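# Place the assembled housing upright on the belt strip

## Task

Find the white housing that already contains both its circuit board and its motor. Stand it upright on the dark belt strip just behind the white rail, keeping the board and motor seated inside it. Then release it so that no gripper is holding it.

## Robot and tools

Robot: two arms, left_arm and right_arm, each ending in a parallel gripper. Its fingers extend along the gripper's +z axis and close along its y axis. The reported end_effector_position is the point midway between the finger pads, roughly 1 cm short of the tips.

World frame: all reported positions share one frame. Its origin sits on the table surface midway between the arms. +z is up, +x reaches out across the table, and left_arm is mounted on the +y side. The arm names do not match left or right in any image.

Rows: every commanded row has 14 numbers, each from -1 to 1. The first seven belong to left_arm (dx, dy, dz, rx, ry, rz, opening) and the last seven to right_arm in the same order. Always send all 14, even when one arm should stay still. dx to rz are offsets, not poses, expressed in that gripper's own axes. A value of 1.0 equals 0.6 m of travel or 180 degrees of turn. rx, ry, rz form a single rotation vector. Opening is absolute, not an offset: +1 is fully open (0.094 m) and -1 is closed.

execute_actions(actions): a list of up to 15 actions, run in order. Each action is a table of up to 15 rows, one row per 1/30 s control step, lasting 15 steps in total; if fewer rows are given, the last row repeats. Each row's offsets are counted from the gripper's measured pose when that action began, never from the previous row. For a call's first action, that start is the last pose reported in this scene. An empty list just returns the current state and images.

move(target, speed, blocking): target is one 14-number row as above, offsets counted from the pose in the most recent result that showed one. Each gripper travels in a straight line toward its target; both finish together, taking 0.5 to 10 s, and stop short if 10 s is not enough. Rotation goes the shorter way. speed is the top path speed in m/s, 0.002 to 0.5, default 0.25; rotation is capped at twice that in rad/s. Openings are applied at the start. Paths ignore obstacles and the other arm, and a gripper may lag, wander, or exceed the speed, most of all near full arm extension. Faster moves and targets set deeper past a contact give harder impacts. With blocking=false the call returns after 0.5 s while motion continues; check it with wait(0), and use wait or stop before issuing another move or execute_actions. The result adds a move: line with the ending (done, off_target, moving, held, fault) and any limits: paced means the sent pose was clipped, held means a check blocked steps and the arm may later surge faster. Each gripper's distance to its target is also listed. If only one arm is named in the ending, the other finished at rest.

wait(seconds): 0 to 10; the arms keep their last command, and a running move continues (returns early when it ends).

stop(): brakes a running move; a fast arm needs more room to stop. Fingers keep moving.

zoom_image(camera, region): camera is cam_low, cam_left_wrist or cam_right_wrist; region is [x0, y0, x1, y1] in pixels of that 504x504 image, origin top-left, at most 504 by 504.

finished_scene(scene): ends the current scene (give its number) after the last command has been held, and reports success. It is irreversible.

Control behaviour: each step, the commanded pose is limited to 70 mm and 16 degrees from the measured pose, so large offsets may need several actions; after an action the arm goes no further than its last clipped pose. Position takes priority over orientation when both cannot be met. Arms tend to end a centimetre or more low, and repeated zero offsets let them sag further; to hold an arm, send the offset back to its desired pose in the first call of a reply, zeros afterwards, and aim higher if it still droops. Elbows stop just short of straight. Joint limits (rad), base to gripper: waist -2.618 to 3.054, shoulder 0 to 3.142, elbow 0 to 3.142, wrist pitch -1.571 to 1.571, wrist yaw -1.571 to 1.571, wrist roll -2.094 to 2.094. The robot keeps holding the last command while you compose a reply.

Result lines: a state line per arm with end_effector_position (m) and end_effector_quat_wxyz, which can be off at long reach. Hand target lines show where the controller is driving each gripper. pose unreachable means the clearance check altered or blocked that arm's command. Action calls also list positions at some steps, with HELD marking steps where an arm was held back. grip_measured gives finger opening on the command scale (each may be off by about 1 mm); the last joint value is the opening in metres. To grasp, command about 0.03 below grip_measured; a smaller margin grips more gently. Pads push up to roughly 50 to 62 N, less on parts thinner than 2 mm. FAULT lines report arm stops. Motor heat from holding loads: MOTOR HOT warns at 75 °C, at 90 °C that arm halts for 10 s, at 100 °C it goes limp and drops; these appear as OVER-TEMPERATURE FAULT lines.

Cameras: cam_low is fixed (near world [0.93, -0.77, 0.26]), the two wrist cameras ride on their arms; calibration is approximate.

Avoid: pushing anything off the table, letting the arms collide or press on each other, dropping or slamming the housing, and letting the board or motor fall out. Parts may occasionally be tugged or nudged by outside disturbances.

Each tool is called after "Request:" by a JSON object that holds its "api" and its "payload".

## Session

Request:
{"api": "execute_actions", "payload": {"actions": []}}

Scene clock: 0.00 s.
left_arm: end_effector_position=(+0.4595, +0.3783, +0.1347) grip_measured=+1.000 end_effector_quat_wxyz=(+0.144, +0.489, +0.858, -0.065) | right_arm: end_effector_position=(+0.2198, -0.1044, +0.3928) grip_measured=+1.000 end_effector_quat_wxyz=(+0.456, -0.023, +0.782, +0.424)
Joint positions: left_arm=[ 0.144  2.16   2.062 -1.369  0.299  1.323  0.094] | right_arm=[ 1.262  0.825  1.157 -0.568  0.301  0.791  0.094]
Joint velocities: left_arm=[ 0.012  0.002  0.007 -0.007  0.051 -0.007  0.   ] | right_arm=[ 0.007 -0.022 -0.007  0.037 -0.022 -0.007  0.   ]
Motor temperatures (°C, as the motors report them): left_arm=[23 23 24 24 22 24] | right_arm=[22 22 22 23 22 22]
Hand target (left_arm): +0.461, +0.376, +0.142; +0.153, +0.490, +0.856, -0.064
Hand target (right_arm): +0.219, -0.107, +0.398; +0.461, -0.024, +0.778, +0.426
camera_calibration (this result's frames):
cam_left_wrist: T_world_to_cam=[[-0.858903, -0.511222, 0.030606, 0.578144], [-0.511917, 0.858753, -0.0219947, -0.0413139], [-0.0150389, -0.0345591, -0.999289, 0.24947], [0, 0, 0, 1]] pos_world=[0.479172, 0.33966, 0.23069]
cam_right_wrist: T_world_to_cam=[[0.42866, -0.624445, -0.652931, 0.0992174], [-0.889309, -0.164198, -0.426813, 0.388992], [0.159311, 0.763615, -0.625709, 0.395751], [0, 0, 0, 1]] pos_world=[0.240356, -0.176374, 0.478434]

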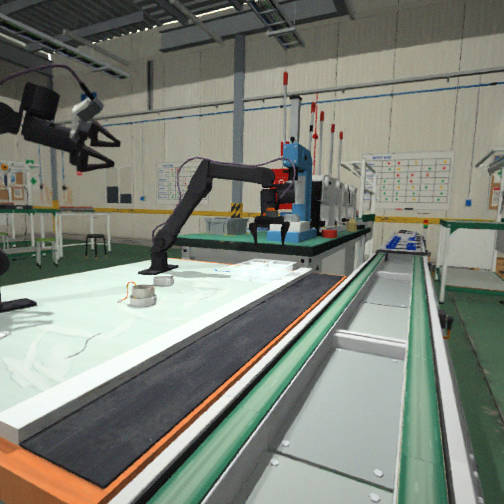

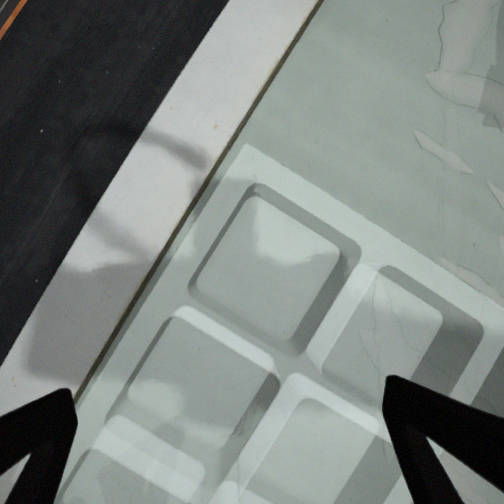

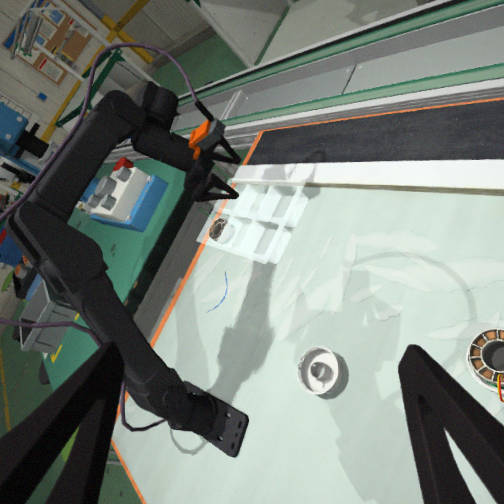

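Request:
{"api": "zoom_image", "payload": {"camera": "cam_right_wrist", "region": [404, 300, 504, 430]}}

Request:
{"api": "zoom_image", "payload": {"camera": "cam_low", "region": [100, 260, 200, 320]}}

Region (404, 300, 504, 430) of cam_right_wrist's 504x504 image, scaled by 3.877, with more detail than that image has; it fills the left 388 columns of this view, and the rest is white.

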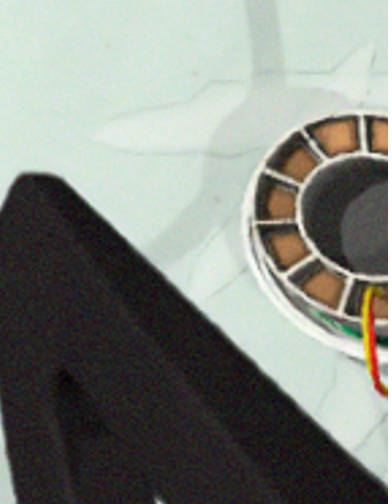

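Region (100, 260, 200, 320) of cam_low's 504x504 image, scaled by 5.040, with more detail than that image has; it fills the top 302 rows of this view, and the rest is white.

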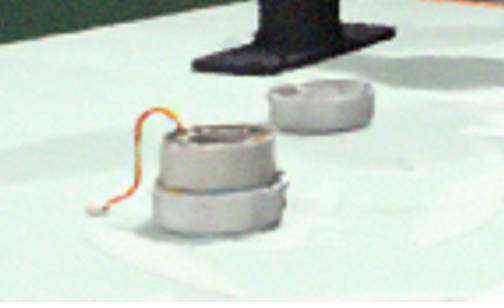

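Request:
{"api": "move", "payload": {"target": [0,0,-0.011,0,0,0,1, 0.329,-0.315,0.125,0.229,0.138,-0.110,1], "speed": 0.3}}

Scene clock: 3.63 s.
left_arm: end_effector_position=(+0.4563, +0.3778, +0.1343) grip_measured=+1.000 end_effector_quat_wxyz=(+0.138, +0.488, +0.859, -0.069) | right_arm: end_effector_position=(+0.2370, -0.1027, +0.1109) grip_measured=+1.000 end_effector_quat_wxyz=(+0.315, -0.082, +0.945, +0.033)
Joint positions: left_arm=[ 0.144  2.16   2.062 -1.382  0.296  1.323  0.094] | right_arm=[ 1.333  1.33   0.862 -0.7    0.518  0.877  0.094]
Joint velocities: left_arm=[ 0.002  0.002 -0.017 -0.037  0.007  0.037  0.   ] | right_arm=[-0.002 -0.017 -0.017 -0.022  0.037 -0.051  0.   ]
Motor temperatures (°C, as the motors report them): left_arm=[23 24 24 24 22 24] | right_arm=[22 22 22 23 22 22]
Hand target (left_arm): +0.458, +0.380, +0.141; +0.144, +0.489, +0.858, -0.065
Hand target (right_arm): +0.239, -0.103, +0.110; +0.325, -0.079, +0.942, +0.028
Off the commanded pose (left_arm): 0.007 m, 1 deg.
Off the commanded pose (right_arm): 0.002 m, 1 deg.
move: done
camera_calibration (this result's frames):
cam_left_wrist: T_world_to_cam=[[-0.858272, -0.511393, 0.0429662, 0.573283], [-0.512399, 0.858593, -0.0162997, -0.0429914], [-0.0285549, -0.0360054, -0.998944, 0.255623], [0, 0, 0, 1]] pos_world=[0.477303, 0.339288, 0.23002]
cam_right_wrist: T_world_to_cam=[[0.178016, -0.983616, -0.0284706, -0.1379], [-0.982927, -0.17911, 0.0421161, 0.252971], [-0.0465254, 0.0204872, -0.998707, 0.229176], [0, 0, 0, 1]] pos_world=[0.283863, -0.0950262, 0.214299]

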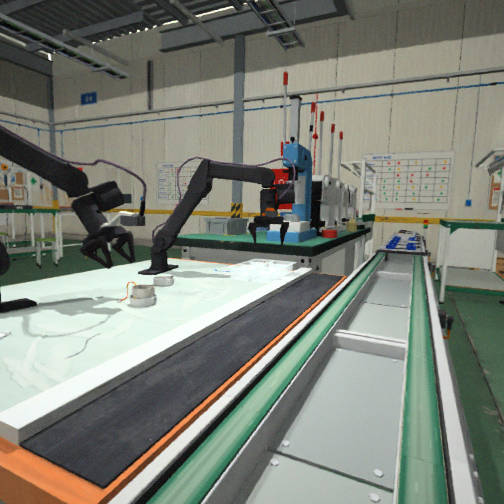

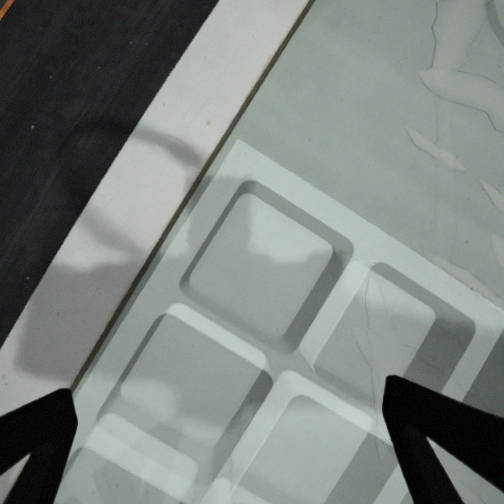

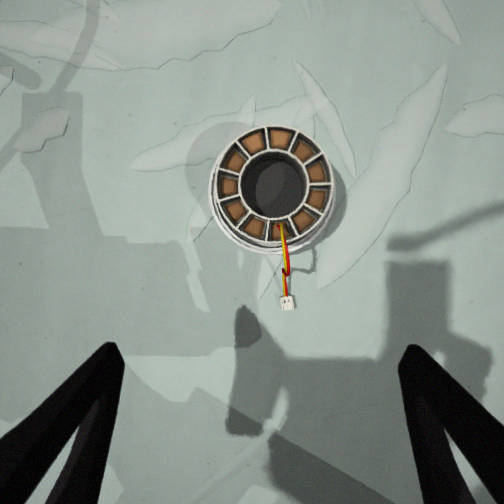

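Request:
{"api": "move", "payload": {"target": [0,0,-0.011,0,0,0,1, -0.029,-0.013,0.18,0,-0.01,0,1], "speed": 0.15}}

Request:
{"api": "zoom_image", "payload": {"camera": "cam_low", "region": [80, 220, 200, 320]}}

Scene clock: 5.43 s.
left_arm: end_effector_position=(+0.4531, +0.3772, +0.1339) grip_measured=+1.000 end_effector_quat_wxyz=(+0.133, +0.488, +0.860, -0.073) | right_arm: end_effector_position=(+0.3164, -0.0902, +0.0409) grip_measured=+1.000 end_effector_quat_wxyz=(+0.330, -0.082, +0.939, +0.041)
Joint positions: left_arm=[ 0.144  2.16   2.062 -1.396  0.294  1.323  0.094] | right_arm=[ 1.095  1.616  0.774 -0.18   0.422  0.626  0.094]
Joint velocities: left_arm=[-0.022 -0.017 -0.002 -0.081  0.066 -0.051  0.   ] | right_arm=[-0.007 -0.012  0.007  0.037  0.037 -0.11   0.   ]
Motor temperatures (°C, as the motors report them): left_arm=[23 25 24 24 22 24] | right_arm=[22 22 22 23 22 22]
Hand target (left_arm): +0.455, +0.380, +0.141; +0.138, +0.488, +0.859, -0.069
Hand target (right_arm): +0.317, -0.095, +0.034; +0.329, -0.082, +0.940, +0.035
Off the commanded pose (left_arm): 0.007 m, 1 deg.
Off the commanded pose (right_arm): 0.008 m, 1 deg.
move: done
camera_calibration (this result's frames):
cam_left_wrist: T_world_to_cam=[[-0.857493, -0.511463, 0.0557751, 0.568155], [-0.512752, 0.858468, -0.0108761, -0.0446634], [-0.0423184, -0.037925, -0.998384, 0.262], [0, 0, 0, 1]] pos_world=[0.475375, 0.338869, 0.229402]
cam_right_wrist: T_world_to_cam=[[0.183866, -0.982091, -0.0411253, -0.142992], [-0.982823, -0.184356, 0.00843084, 0.337079], [-0.0158615, 0.0388687, -0.999118, 0.154639], [0, 0, 0, 1]] pos_world=[0.360033, -0.0842987, 0.14578]

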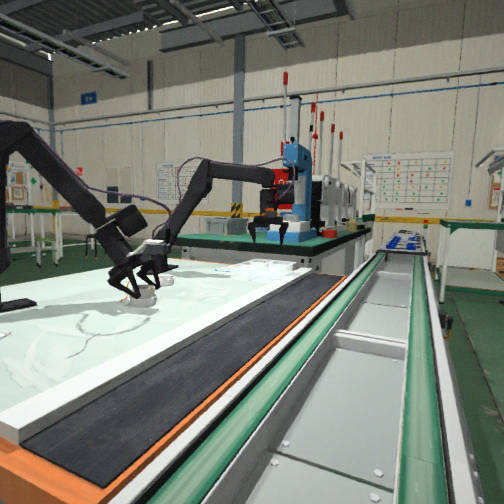

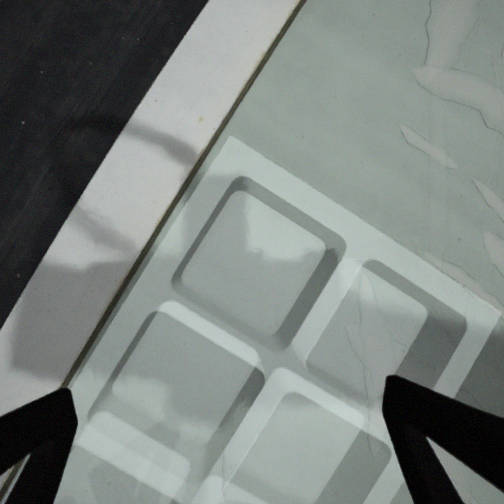

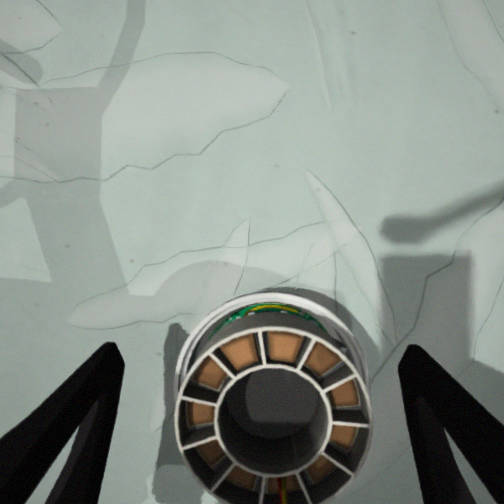

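Region (80, 220, 200, 320) of cam_low's 504x504 image, scaled by 4.200, with more detail than that image has.

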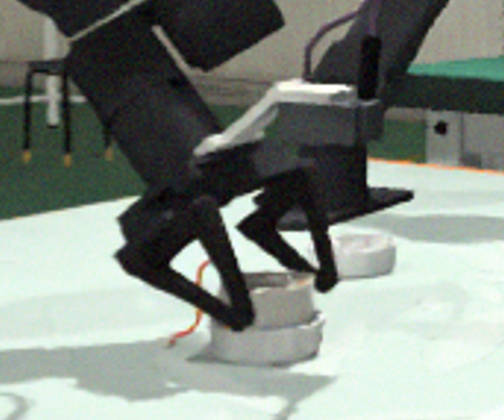

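Request:
{"api": "move", "payload": {"target": [0,0,0,0,0,0,1, 0.033,-0.016,0.037,0,0,0,0.85], "speed": 0.06}}

Request:
{"api": "zoom_image", "payload": {"camera": "cam_low", "region": [80, 220, 200, 320]}}

Scene clock: 6.63 s.
left_arm: end_effector_position=(+0.4530, +0.3775, +0.1338) grip_measured=+1.000 end_effector_quat_wxyz=(+0.132, +0.488, +0.860, -0.072) | right_arm: end_effector_position=(+0.3171, -0.0932, +0.0192) grip_measured=+0.852 end_effector_quat_wxyz=(+0.333, -0.082, +0.938, +0.049)
Joint positions: left_arm=[ 0.144  2.16   2.062 -1.396  0.292  1.323  0.094] | right_arm=[ 1.082  1.66   0.705 -0.045  0.407  0.613  0.087]
Joint velocities: left_arm=[ 0.002 -0.002  0.002 -0.066  0.037 -0.022  0.   ] | right_arm=[ 0.017 -0.007 -0.007  0.037  0.022 -0.037 -0.   ]
Motor temperatures (°C, as the motors report them): left_arm=[23 25 24 24 22 24] | right_arm=[22 22 22 24 22 22]
Hand target (left_arm): +0.453, +0.377, +0.134; +0.133, +0.488, +0.860, -0.073
Hand target (right_arm): +0.317, -0.099, +0.011; +0.330, -0.082, +0.939, +0.041
Off the commanded pose (left_arm): 0.000 m, 0 deg.
Off the commanded pose (right_arm): 0.010 m, 1 deg.
move: done
camera_calibration (this result's frames):
cam_left_wrist: T_world_to_cam=[[-0.857365, -0.511735, 0.0552438, 0.568377], [-0.51291, 0.858399, -0.00865741, -0.0452413], [-0.0429909, -0.0357577, -0.998435, 0.261386], [0, 0, 0, 1]] pos_world=[0.475339, 0.33904, 0.229186]
cam_right_wrist: T_world_to_cam=[[0.189384, -0.980329, -0.0555689, -0.148202], [-0.98184, -0.18971, 0.000609968, 0.3367], [-0.01114, 0.0544442, -0.998455, 0.133058], [0, 0, 0, 1]] pos_world=[0.360135, -0.0886552, 0.124411]

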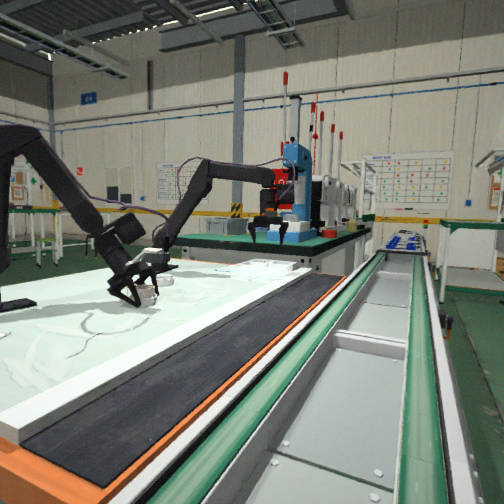

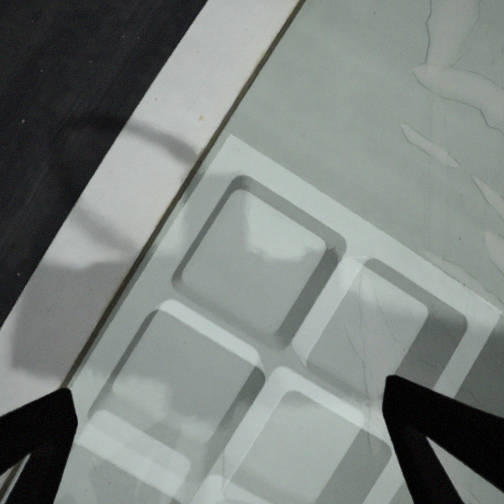

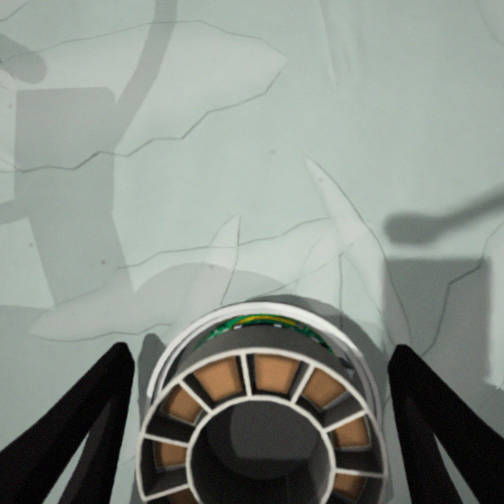

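Region (80, 220, 200, 320) of cam_low's 504x504 image, scaled by 4.200, with more detail than that image has.

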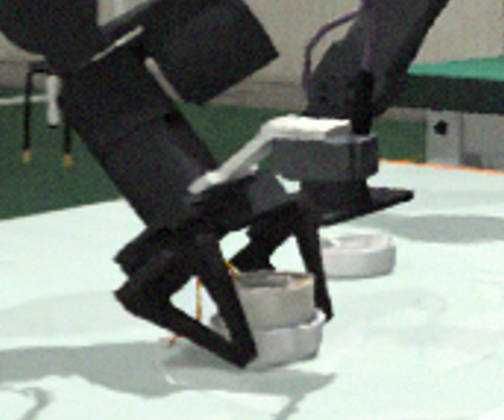

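Request:
{"api": "execute_actions", "payload": {"actions": [[[0,0,0,0,0,0,1,0.013,-0.010,0.013,0.008,0,0,0.78],[0,0,0,0,0,0,1,0.013,-0.010,0.013,0.008,0,0,0.72],[0,0,0,0,0,0,1,0.013,-0.010,0.013,0.008,0,0,0.66],[0,0,0,0,0,0,1,0.013,-0.010,0.013,0.008,0,0,0.61],[0,0,0,0,0,0,1,0.013,-0.010,0.013,0.008,0,0,0.57],[0,0,0,0,0,0,1,0.013,-0.010,0.013,0.008,0,0,0.54],[0,0,0,0,0,0,1,0.013,-0.010,0.013,0.008,0,0,0.51],[0,0,0,0,0,0,1,0.013,-0.010,0.013,0.008,0,0,0.49],[0,0,0,0,0,0,1,0.013,-0.010,0.013,0.008,0,0,0.47],[0,0,0,0,0,0,1,0.013,-0.010,0.013,0.008,0,0,0.45],[0,0,0,0,0,0,1,0.013,-0.010,0.013,0.008,0,0,0.43],[0,0,0,0,0,0,1,0.013,-0.010,0.013,0.008,0,0,0.41],[0,0,0,0,0,0,1,0.013,-0.010,0.013,0.008,0,0,0.39],[0,0,0,0,0,0,1,0.013,-0.010,0.013,0.008,0,0,0.38]]]}}

Request:
{"api": "wait", "payload": {"seconds": 0.2}}

Scene clock: 7.50 s.
left_arm: end_effector_position=(+0.4528, +0.3779, +0.1337) grip_measured=+1.000 end_effector_quat_wxyz=(+0.131, +0.488, +0.860, -0.071) | right_arm: end_effector_position=(+0.3185, -0.0930, +0.0166) grip_measured=+0.397 end_effector_quat_wxyz=(+0.335, -0.081, +0.938, +0.047)
Joint positions: left_arm=[ 0.144  2.16   2.062 -1.396  0.29   1.323  0.094] | right_arm=[ 1.082  1.674  0.705 -0.032  0.414  0.614  0.066]
Joint velocities: left_arm=[ 0.007 -0.007  0.002 -0.022 -0.007  0.022  0.   ] | right_arm=[-0.007 -0.002 -0.002  0.066  0.037  0.007 -0.001]
Motor temperatures (°C, as the motors report them): left_arm=[23 25 24 24 22 24] | right_arm=[22 22 22 24 22 22]
Hand target (left_arm): +0.453, +0.378, +0.134; +0.132, +0.488, +0.860, -0.072
Hand target (right_arm): +0.317, -0.099, +0.008; +0.334, -0.078, +0.939, +0.037
Off the commanded pose (left_arm): 0.000 m, 0 deg.
Off the commanded pose (right_arm): 0.010 m, 1 deg.
Step readings (end_effector_position):
0: left_arm (+0.4530, +0.3775, +0.1338) | right_arm (+0.3173, -0.0929, +0.0194)
1: left_arm (+0.4529, +0.3776, +0.1337) | right_arm (+0.3174, -0.0928, +0.0192)
2: left_arm (+0.4529, +0.3777, +0.1337) | right_arm (+0.3177, -0.0925, +0.0187)
4: left_arm (+0.4529, +0.3778, +0.1337) | right_arm (+0.3177, -0.0926, +0.0168)
8: left_arm (+0.4529, +0.3779, +0.1337) | right_arm (+0.3184, -0.0931, +0.0165)
15: end_effector_position above
camera_calibration (this result's frames):
cam_left_wrist: T_world_to_cam=[[-0.857237, -0.512006, 0.0547118, 0.568599], [-0.513067, 0.858325, -0.00643874, -0.0458177], [-0.0436638, -0.0335903, -0.998481, 0.26077], [0, 0, 0, 1]] pos_world=[0.475303, 0.339212, 0.22897]
cam_right_wrist: T_world_to_cam=[[0.185296, -0.981309, -0.0519425, -0.14734], [-0.982658, -0.185409, -0.00267193, 0.338864], [-0.00700861, 0.0515368, -0.998647, 0.128879], [0, 0, 0, 1]] pos_world=[0.361192, -0.0883994, 0.121957]

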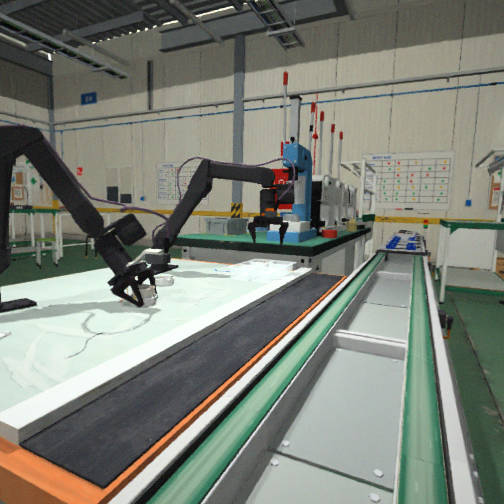

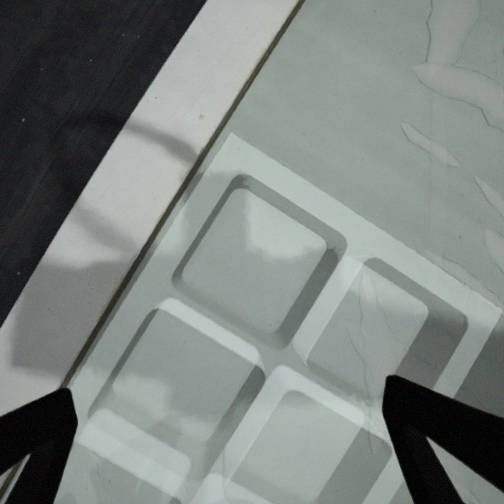

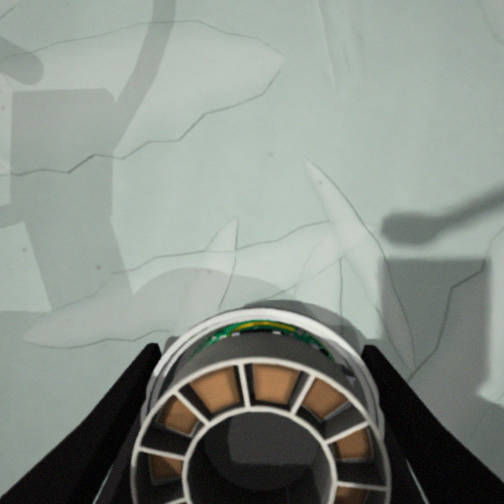

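Scene clock: 7.70 s.
left_arm: end_effector_position=(+0.4528, +0.3779, +0.1337) grip_measured=+1.000 end_effector_quat_wxyz=(+0.131, +0.488, +0.860, -0.071) | right_arm: end_effector_position=(+0.3185, -0.0930, +0.0166) grip_measured=+0.396 end_effector_quat_wxyz=(+0.335, -0.081, +0.938, +0.047)
Joint positions: left_arm=[ 0.144  2.16   2.062 -1.396  0.29   1.323  0.094] | right_arm=[ 1.082  1.674  0.705 -0.032  0.414  0.614  0.066]
Joint velocities: left_arm=[-0.002  0.007  0.002 -0.037 -0.007  0.037  0.   ] | right_arm=[-0.007 -0.002  0.002 -0.022 -0.037  0.007 -0.   ]
Motor temperatures (°C, as the motors report them): left_arm=[23 25 24 24 22 24] | right_arm=[22 22 22 24 22 22]
Hand target (left_arm): +0.453, +0.378, +0.134; +0.132, +0.488, +0.860, -0.072
Hand target (right_arm): +0.317, -0.099, +0.008; +0.334, -0.078, +0.939, +0.037
Off the commanded pose (left_arm): 0.000 m, 0 deg.
Off the commanded pose (right_arm): 0.010 m, 1 deg.
wait: 0.20 s; at rest by 0.17 s
camera_calibration (this result's frames):
cam_left_wrist: T_world_to_cam=[[-0.857237, -0.512006, 0.0547118, 0.568599], [-0.513067, 0.858325, -0.00643874, -0.0458177], [-0.0436638, -0.0335903, -0.998481, 0.26077], [0, 0, 0, 1]] pos_world=[0.475303, 0.339212, 0.22897]
cam_right_wrist: T_world_to_cam=[[0.185296, -0.981309, -0.0519425, -0.14734], [-0.982658, -0.185409, -0.00267193, 0.338864], [-0.00700861, 0.0515368, -0.998647, 0.128879], [0, 0, 0, 1]] pos_world=[0.361192, -0.0883994, 0.121957]

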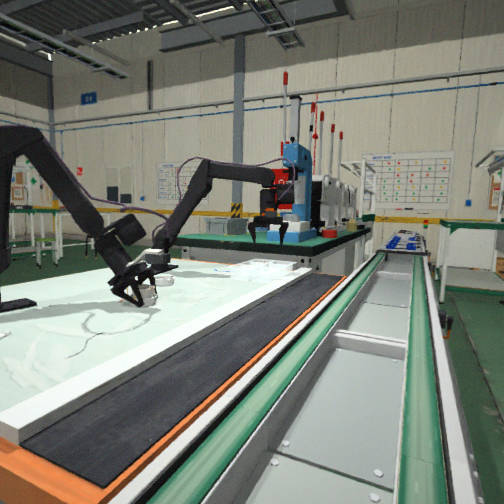

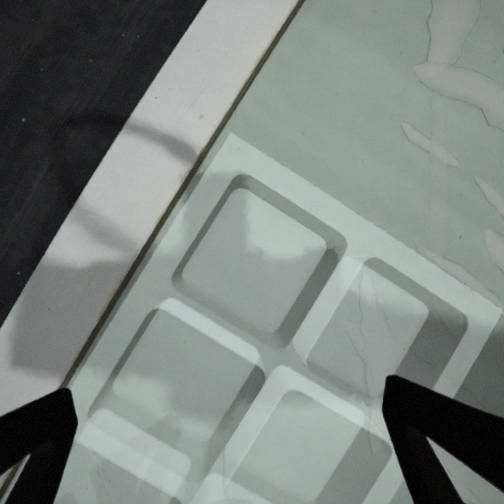

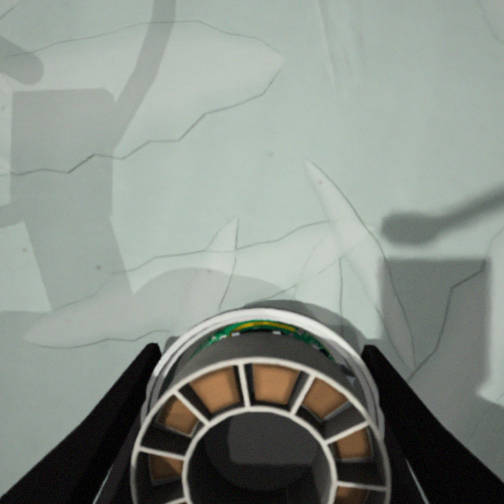

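Request:
{"api": "move", "payload": {"target": [0,0,0,0,0,0,1, -0.166,-0.022,-0.103,0,-0.015,0,0.36], "speed": 0.15}}

Scene clock: 9.37 s.
left_arm: end_effector_position=(+0.4527, +0.3784, +0.1335) grip_measured=+1.000 end_effector_quat_wxyz=(+0.130, +0.488, +0.860, -0.070) | right_arm: end_effector_position=(+0.3486, -0.1067, +0.1041) grip_measured=+0.387 end_effector_quat_wxyz=(+0.332, -0.089, +0.938, +0.036)
Joint positions: left_arm=[ 0.144  2.16   2.062 -1.396  0.287  1.323  0.094] | right_arm=[ 0.974  1.523  0.954 -0.412  0.364  0.5    0.065]
Joint velocities: left_arm=[ 0.007  0.002 -0.012 -0.037  0.007 -0.051  0.   ] | right_arm=[ 0.007 -0.012  0.007 -0.037 -0.037 -0.007  0.   ]
Motor temperatures (°C, as the motors report them): left_arm=[23 25 25 24 22 24] | right_arm=[22 23 23 24 22 22]
Hand target (left_arm): +0.453, +0.378, +0.134; +0.131, +0.488, +0.860, -0.071
Hand target (right_arm): +0.357, -0.104, +0.128; +0.357, -0.080, +0.929, +0.049
Off the commanded pose (left_arm): 0.000 m, 0 deg.
Off the commanded pose (right_arm): 0.025 m, 4 deg.
move: off_target (right_arm)
camera_calibration (this result's frames):
cam_left_wrist: T_world_to_cam=[[-0.857089, -0.512321, 0.0540902, 0.568858], [-0.513248, 0.858232, -0.00385037, -0.0464885], [-0.0444493, -0.0310618, -0.998529, 0.260049], [0, 0, 0, 1]] pos_world=[0.475261, 0.339414, 0.228718]
cam_right_wrist: T_world_to_cam=[[0.192164, -0.981023, -0.0258289, -0.166842], [-0.981311, -0.192359, 0.00524983, 0.364082], [-0.0101186, 0.0243373, -0.999653, 0.215465], [0, 0, 0, 1]] pos_world=[0.391519, -0.0988856, 0.20917]

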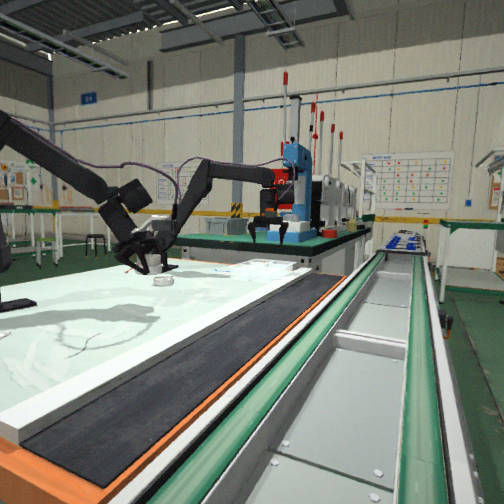

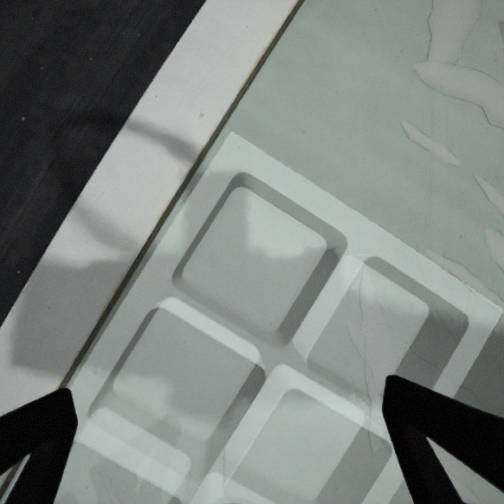

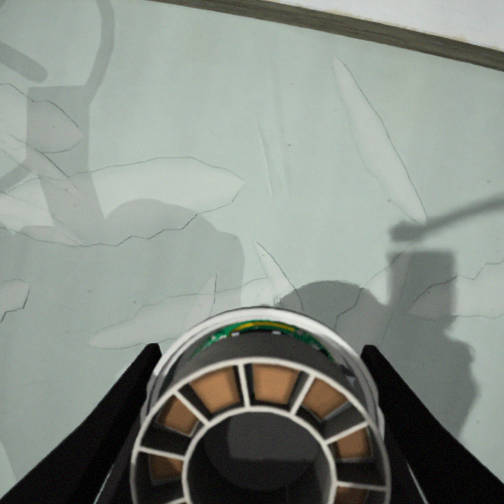

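Request:
{"api": "move", "payload": {"target": [0,0,0,0,0,0,1, -0.386,-0.2375,0.308,-0.067,-0.045,-0.061,0.355], "speed": 0.25}}

Scene clock: 11.80 s.
left_arm: end_effector_position=(+0.4526, +0.3787, +0.1334) grip_measured=+1.000 end_effector_quat_wxyz=(+0.129, +0.488, +0.860, -0.070) | right_arm: end_effector_position=(+0.6578, -0.1970, +0.0866) grip_measured=+0.387 end_effector_quat_wxyz=(+0.368, -0.201, +0.902, +0.105)
Joint positions: left_arm=[ 0.144  2.16   2.062 -1.396  0.285  1.323  0.094] | right_arm=[ 0.323  2.398  2.024 -0.444 -0.243 -0.192  0.065]
Joint velocities: left_arm=[ 0.002  0.002  0.007 -0.022 -0.081  0.037  0.   ] | right_arm=[-0.007  0.002  0.007 -0.007  0.007 -0.007 -0.001]
Motor temperatures (°C, as the motors report them): left_arm=[23 26 25 24 22 24] | right_arm=[22 23 23 24 22 22]
Hand target (left_arm): +0.453, +0.378, +0.134; +0.130, +0.488, +0.860, -0.070
Hand target (right_arm): +0.665, -0.192, +0.105; +0.389, -0.209, +0.891, +0.110
Off the commanded pose (left_arm): 0.000 m, 0 deg.
Off the commanded pose (right_arm): 0.022 m, 3 deg.
move: off_target (right_arm)
camera_calibration (this result's frames):
cam_left_wrist: T_world_to_cam=[[-0.856962, -0.51259, 0.0535567, 0.56908], [-0.513401, 0.858147, -0.00163185, -0.0470618], [-0.0451231, -0.0288945, -0.998563, 0.259431], [0, 0, 0, 1]] pos_world=[0.475224, 0.339586, 0.228503]
cam_right_wrist: T_world_to_cam=[[0.442963, -0.894599, -0.0589499, -0.460439], [-0.894477, -0.43653, -0.0967073, 0.553828], [0.0607809, 0.0955671, -0.993566, 0.170133], [0, 0, 0, 1]] pos_world=[0.689003, -0.186405, 0.195455]

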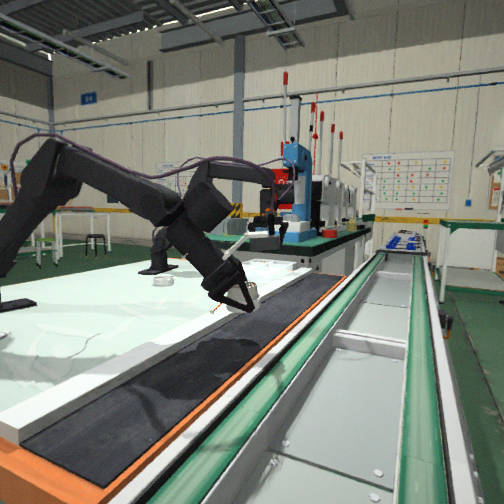

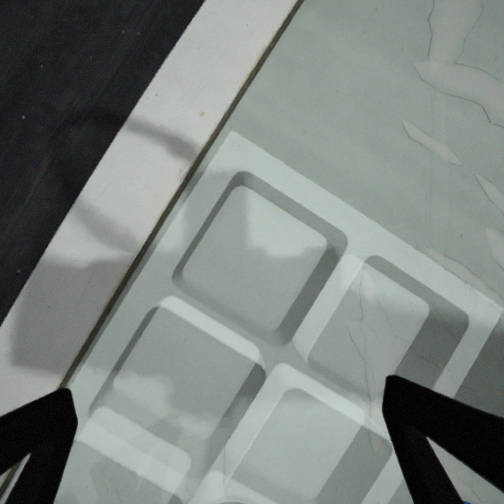

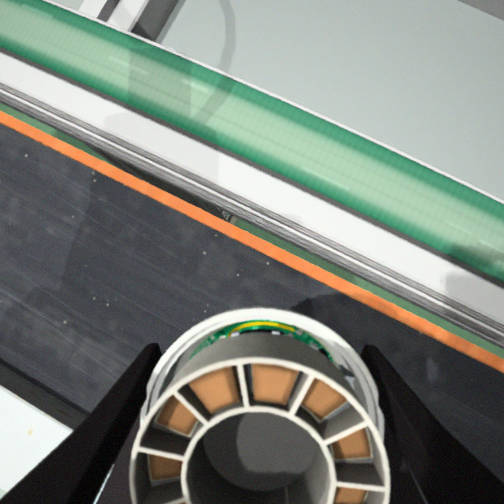

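Request:
{"api": "move", "payload": {"target": [0,0,0,0,0,0,1, 0.055,0,0.052,0,0.014,0,0.355], "speed": 0.07}}

Request:
{"api": "zoom_image", "payload": {"camera": "cam_low", "region": [170, 260, 300, 380]}}

Scene clock: 13.00 s.
left_arm: end_effector_position=(+0.4525, +0.3791, +0.1333) grip_measured=+1.000 end_effector_quat_wxyz=(+0.128, +0.488, +0.861, -0.069) | right_arm: end_effector_position=(+0.6493, -0.2007, +0.0333) grip_measured=+0.387 end_effector_quat_wxyz=(+0.327, -0.197, +0.919, +0.101)
Joint positions: left_arm=[ 0.144  2.16   2.062 -1.396  0.282  1.323  0.094] | right_arm=[ 0.323  2.466  1.991 -0.43  -0.23  -0.193  0.065]
Joint velocities: left_arm=[ 0.007  0.007  0.022  0.007 -0.051 -0.037  0.   ] | right_arm=[ 0.012 -0.007  0.012  0.022  0.051  0.066 -0.001]
Motor temperatures (°C, as the motors report them): left_arm=[23 26 25 24 22 24] | right_arm=[22 24 23 24 22 22]
Hand target (left_arm): +0.453, +0.379, +0.133; +0.129, +0.488, +0.860, -0.070
Hand target (right_arm): +0.656, -0.196, +0.041; +0.347, -0.203, +0.910, +0.100
Off the commanded pose (left_arm): 0.000 m, 0 deg.
Off the commanded pose (right_arm): 0.011 m, 3 deg.
move: off_target (right_arm)
camera_calibration (this result's frames):
cam_left_wrist: T_world_to_cam=[[-0.856835, -0.512857, 0.0530226, 0.569301], [-0.513553, 0.858058, 0.00058659, -0.0476337], [-0.0457973, -0.0267273, -0.998593, 0.25881], [0, 0, 0, 1]] pos_world=[0.475187, 0.33976, 0.228288]
cam_right_wrist: T_world_to_cam=[[0.429901, -0.899741, -0.0751719, -0.455043], [-0.902558, -0.430467, -0.00934349, 0.54298], [-0.0239523, 0.0718638, -0.997127, 0.168425], [0, 0, 0, 1]] pos_world=[0.689728, -0.18779, 0.138808]

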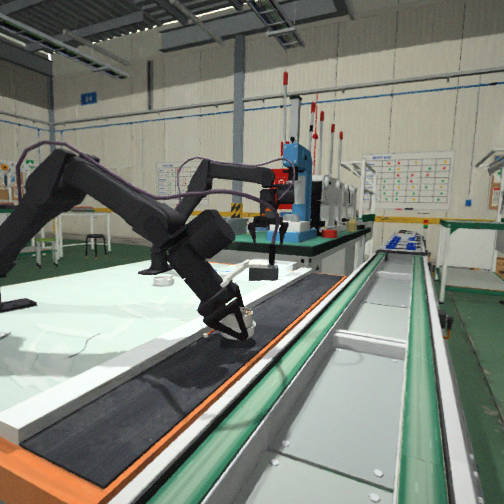

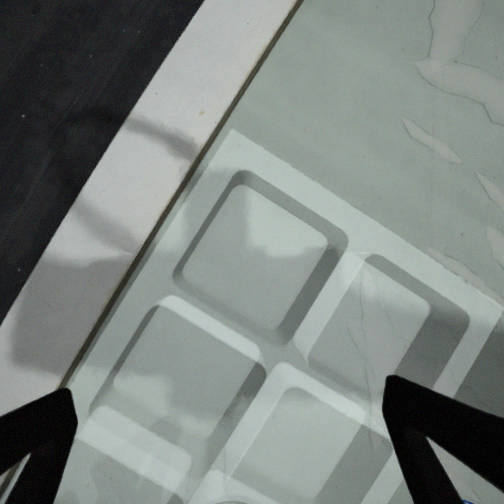

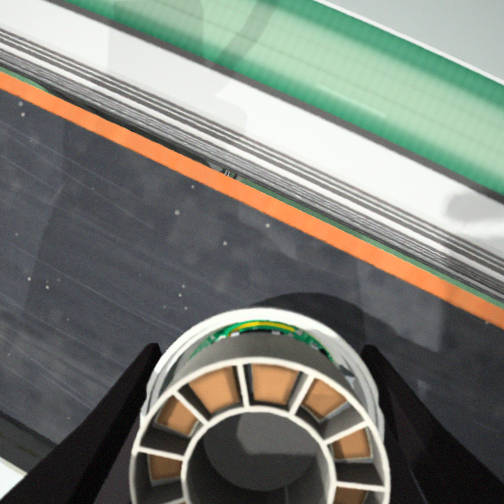

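Region (170, 260, 300, 380) of cam_low's 504x504 image, scaled by 3.877, with more detail than that image has; it fills the top 465 rows of this view, and the rest is white.

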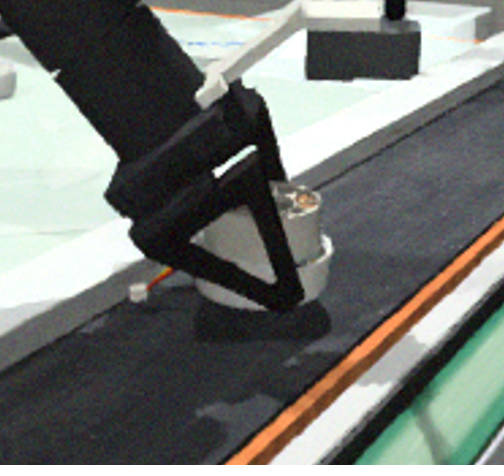

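Request:
{"api": "execute_actions", "payload": {"actions": [[[0,0,0,0,0,0,1,-0.018,0.003,0.0015,0.007,-0.014,0,0.355],[0,0,0,0,0,0,1,-0.0165,0.003,0.003,0.008,-0.014,0,0.355],[0,0,0,0,0,0,1,-0.015,0.003,0.0045,0.009,-0.014,0,0.355],[0,0,0,0,0,0,1,-0.014,0.003,0.006,0.01,-0.014,0,0.355],[0,0,0,0,0,0,1,-0.0125,0.003,0.0075,0.011,-0.014,0,0.355],[0,0,0,0,0,0,1,-0.011,0.003,0.009,0.012,-0.014,0,0.355],[0,0,0,0,0,0,1,-0.010,0.002,0.0105,0.012,-0.014,0,0.355],[0,0,0,0,0,0,1,-0.009,0.002,0.012,0.012,-0.014,0,0.355],[0,0,0,0,0,0,1,-0.008,0.002,0.013,0.012,-0.014,0,0.355],[0,0,0,0,0,0,1,-0.007,0.002,0.0145,0.012,-0.014,0,0.355],[0,0,0,0,0,0,1,-0.006,0.002,0.0155,0.012,-0.014,0,0.355],[0,0,0,0,0,0,1,-0.005,0.002,0.017,0.012,-0.014,0,0.355],[0,0,0,0,0,0,1,-0.004,0.002,0.018,0.012,-0.014,0,0.355],[0,0,0,0,0,0,1,-0.003,0.002,0.019,0.012,-0.014,0,0.355],[0,0,0,0,0,0,1,-0.002,0.002,0.020,0.012,-0.014,0,0.355]]]}}

Request:
{"api": "wait", "payload": {"seconds": 0.3}}

Request:
{"api": "zoom_image", "payload": {"camera": "cam_low", "region": [170, 260, 300, 380]}}

Scene clock: 14.03 s.
left_arm: end_effector_position=(+0.4524, +0.3795, +0.1332) grip_measured=+1.000 end_effector_quat_wxyz=(+0.128, +0.488, +0.861, -0.068) | right_arm: end_effector_position=(+0.6509, -0.2006, +0.0261) grip_measured=+0.387 end_effector_quat_wxyz=(+0.334, -0.188, +0.919, +0.088)
Joint positions: left_arm=[ 0.144  2.16   2.062 -1.396  0.28   1.323  0.094] | right_arm=[ 0.333  2.466  1.954 -0.376 -0.193 -0.175  0.065]
Joint velocities: left_arm=[-0.002 -0.012 -0.002 -0.066  0.051 -0.007  0.   ] | right_arm=[ 0.002  0.002 -0.032  0.081 -0.051 -0.037 -0.001]
Motor temperatures (°C, as the motors report them): left_arm=[23 26 25 24 22 24] | right_arm=[22 24 23 25 22 22]
Hand target (left_arm): +0.452, +0.379, +0.133; +0.128, +0.488, +0.861, -0.069
Hand target (right_arm): +0.656, -0.195, +0.025; +0.350, -0.189, +0.913, +0.088
Off the commanded pose (left_arm): 0.000 m, 0 deg.
Off the commanded pose (right_arm): 0.008 m, 2 deg.
Step readings (end_effector_position):
0: left_arm (+0.4525, +0.3791, +0.1333) | right_arm (+0.6501, -0.2005, +0.0339)
1: left_arm (+0.4525, +0.3792, +0.1333) | right_arm (+0.6503, -0.2007, +0.0340)
2: left_arm (+0.4525, +0.3792, +0.1332) | right_arm (+0.6509, -0.2011, +0.0342)
4: left_arm (+0.4524, +0.3793, +0.1332) | right_arm (+0.6520, -0.2015, +0.0338)
8: left_arm (+0.4524, +0.3794, +0.1332) | right_arm (+0.6512, -0.2009, +0.0295)
15: end_effector_position above
camera_calibration (this result's frames):
cam_left_wrist: T_world_to_cam=[[-0.856708, -0.513123, 0.0524877, 0.569522], [-0.513703, 0.857963, 0.00280493, -0.0482042], [-0.0464718, -0.0245601, -0.998618, 0.258189], [0, 0, 0, 1]] pos_world=[0.47515, 0.339934, 0.228074]
cam_right_wrist: T_world_to_cam=[[0.406577, -0.911984, -0.0545939, -0.444053], [-0.913599, -0.406213, -0.0181217, 0.556681], [-0.00565002, 0.0572448, -0.998344, 0.146485], [0, 0, 0, 1]] pos_world=[0.689953, -0.187224, 0.132088]

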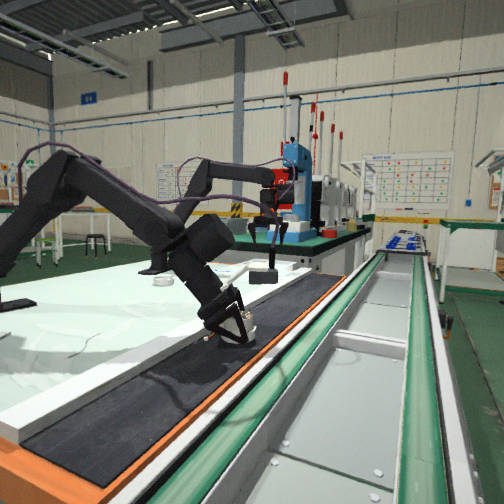

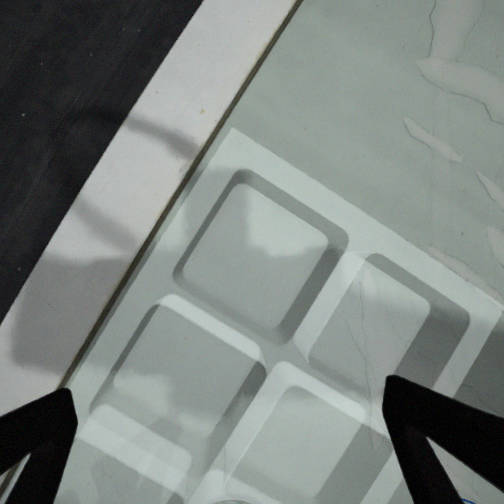

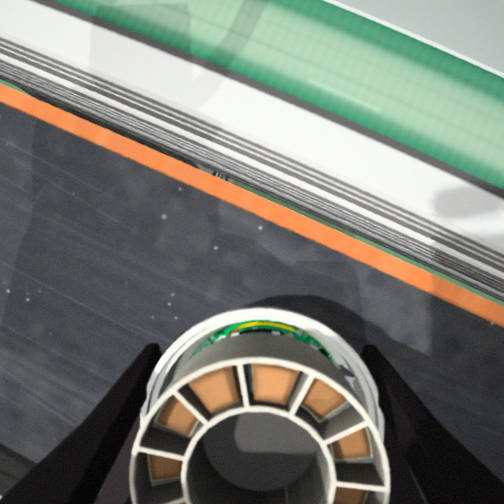

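Scene clock: 14.33 s.
left_arm: end_effector_position=(+0.4524, +0.3795, +0.1332) grip_measured=+1.000 end_effector_quat_wxyz=(+0.128, +0.488, +0.861, -0.068) | right_arm: end_effector_position=(+0.6527, -0.2007, +0.0270) grip_measured=+0.387 end_effector_quat_wxyz=(+0.339, -0.187, +0.918, +0.087)
Joint positions: left_arm=[ 0.144  2.16   2.062 -1.396  0.28   1.323  0.094] | right_arm=[ 0.333  2.466  1.952 -0.363 -0.191 -0.174  0.065]
Joint velocities: left_arm=[ 0.002 -0.007 -0.002 -0.022 -0.037 -0.007  0.   ] | right_arm=[ 0.027 -0.007  0.007 -0.007 -0.037  0.051  0.   ]
Motor temperatures (°C, as the motors report them): left_arm=[23 26 25 24 22 24] | right_arm=[22 24 23 25 22 22]
Hand target (left_arm): +0.453, +0.379, +0.133; +0.128, +0.488, +0.861, -0.069
Hand target (right_arm): +0.656, -0.195, +0.025; +0.350, -0.189, +0.913, +0.088
Off the commanded pose (left_arm): 0.000 m, 0 deg.
Off the commanded pose (right_arm): 0.007 m, 1 deg.
wait: 0.30 s; at rest by 0.17 s
camera_calibration (this result's frames):
cam_left_wrist: T_world_to_cam=[[-0.856708, -0.513123, 0.0524877, 0.569522], [-0.513703, 0.857963, 0.00280493, -0.0482042], [-0.0464718, -0.0245601, -0.998618, 0.258189], [0, 0, 0, 1]] pos_world=[0.47515, 0.339934, 0.228074]
cam_right_wrist: T_world_to_cam=[[0.405262, -0.912791, -0.0507478, -0.444265], [-0.914189, -0.404347, -0.0276078, 0.55937], [0.00468047, 0.0575814, -0.99833, 0.14072], [0, 0, 0, 1]] pos_world=[0.690754, -0.187445, 0.133382]

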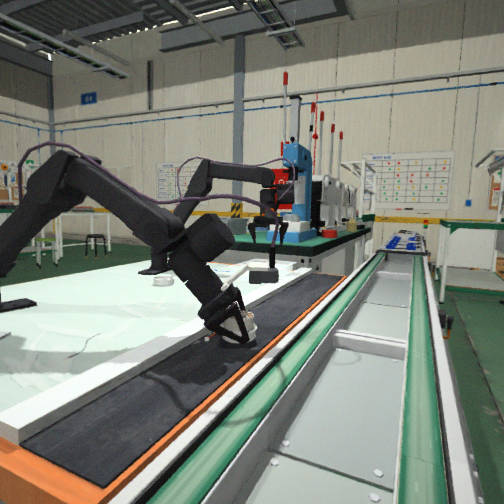

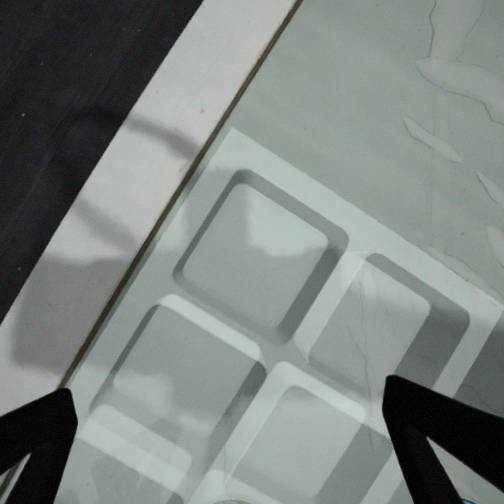

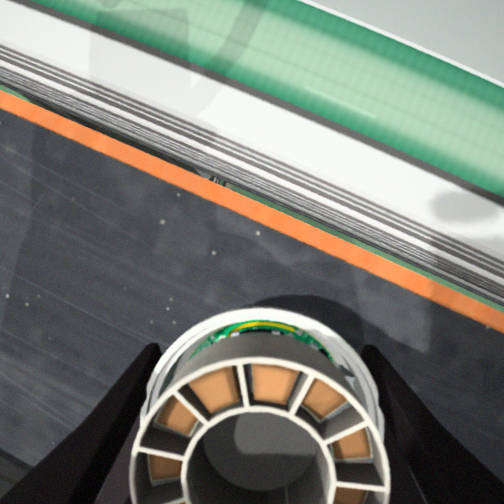

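Region (170, 260, 300, 380) of cam_low's 504x504 image, scaled by 3.877, with more detail than that image has; it fills the top 465 rows of this view, and the rest is white.

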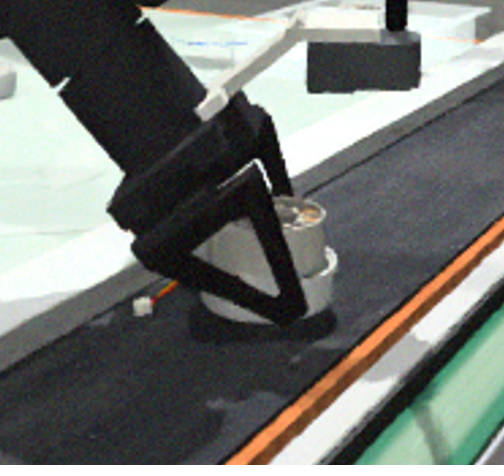

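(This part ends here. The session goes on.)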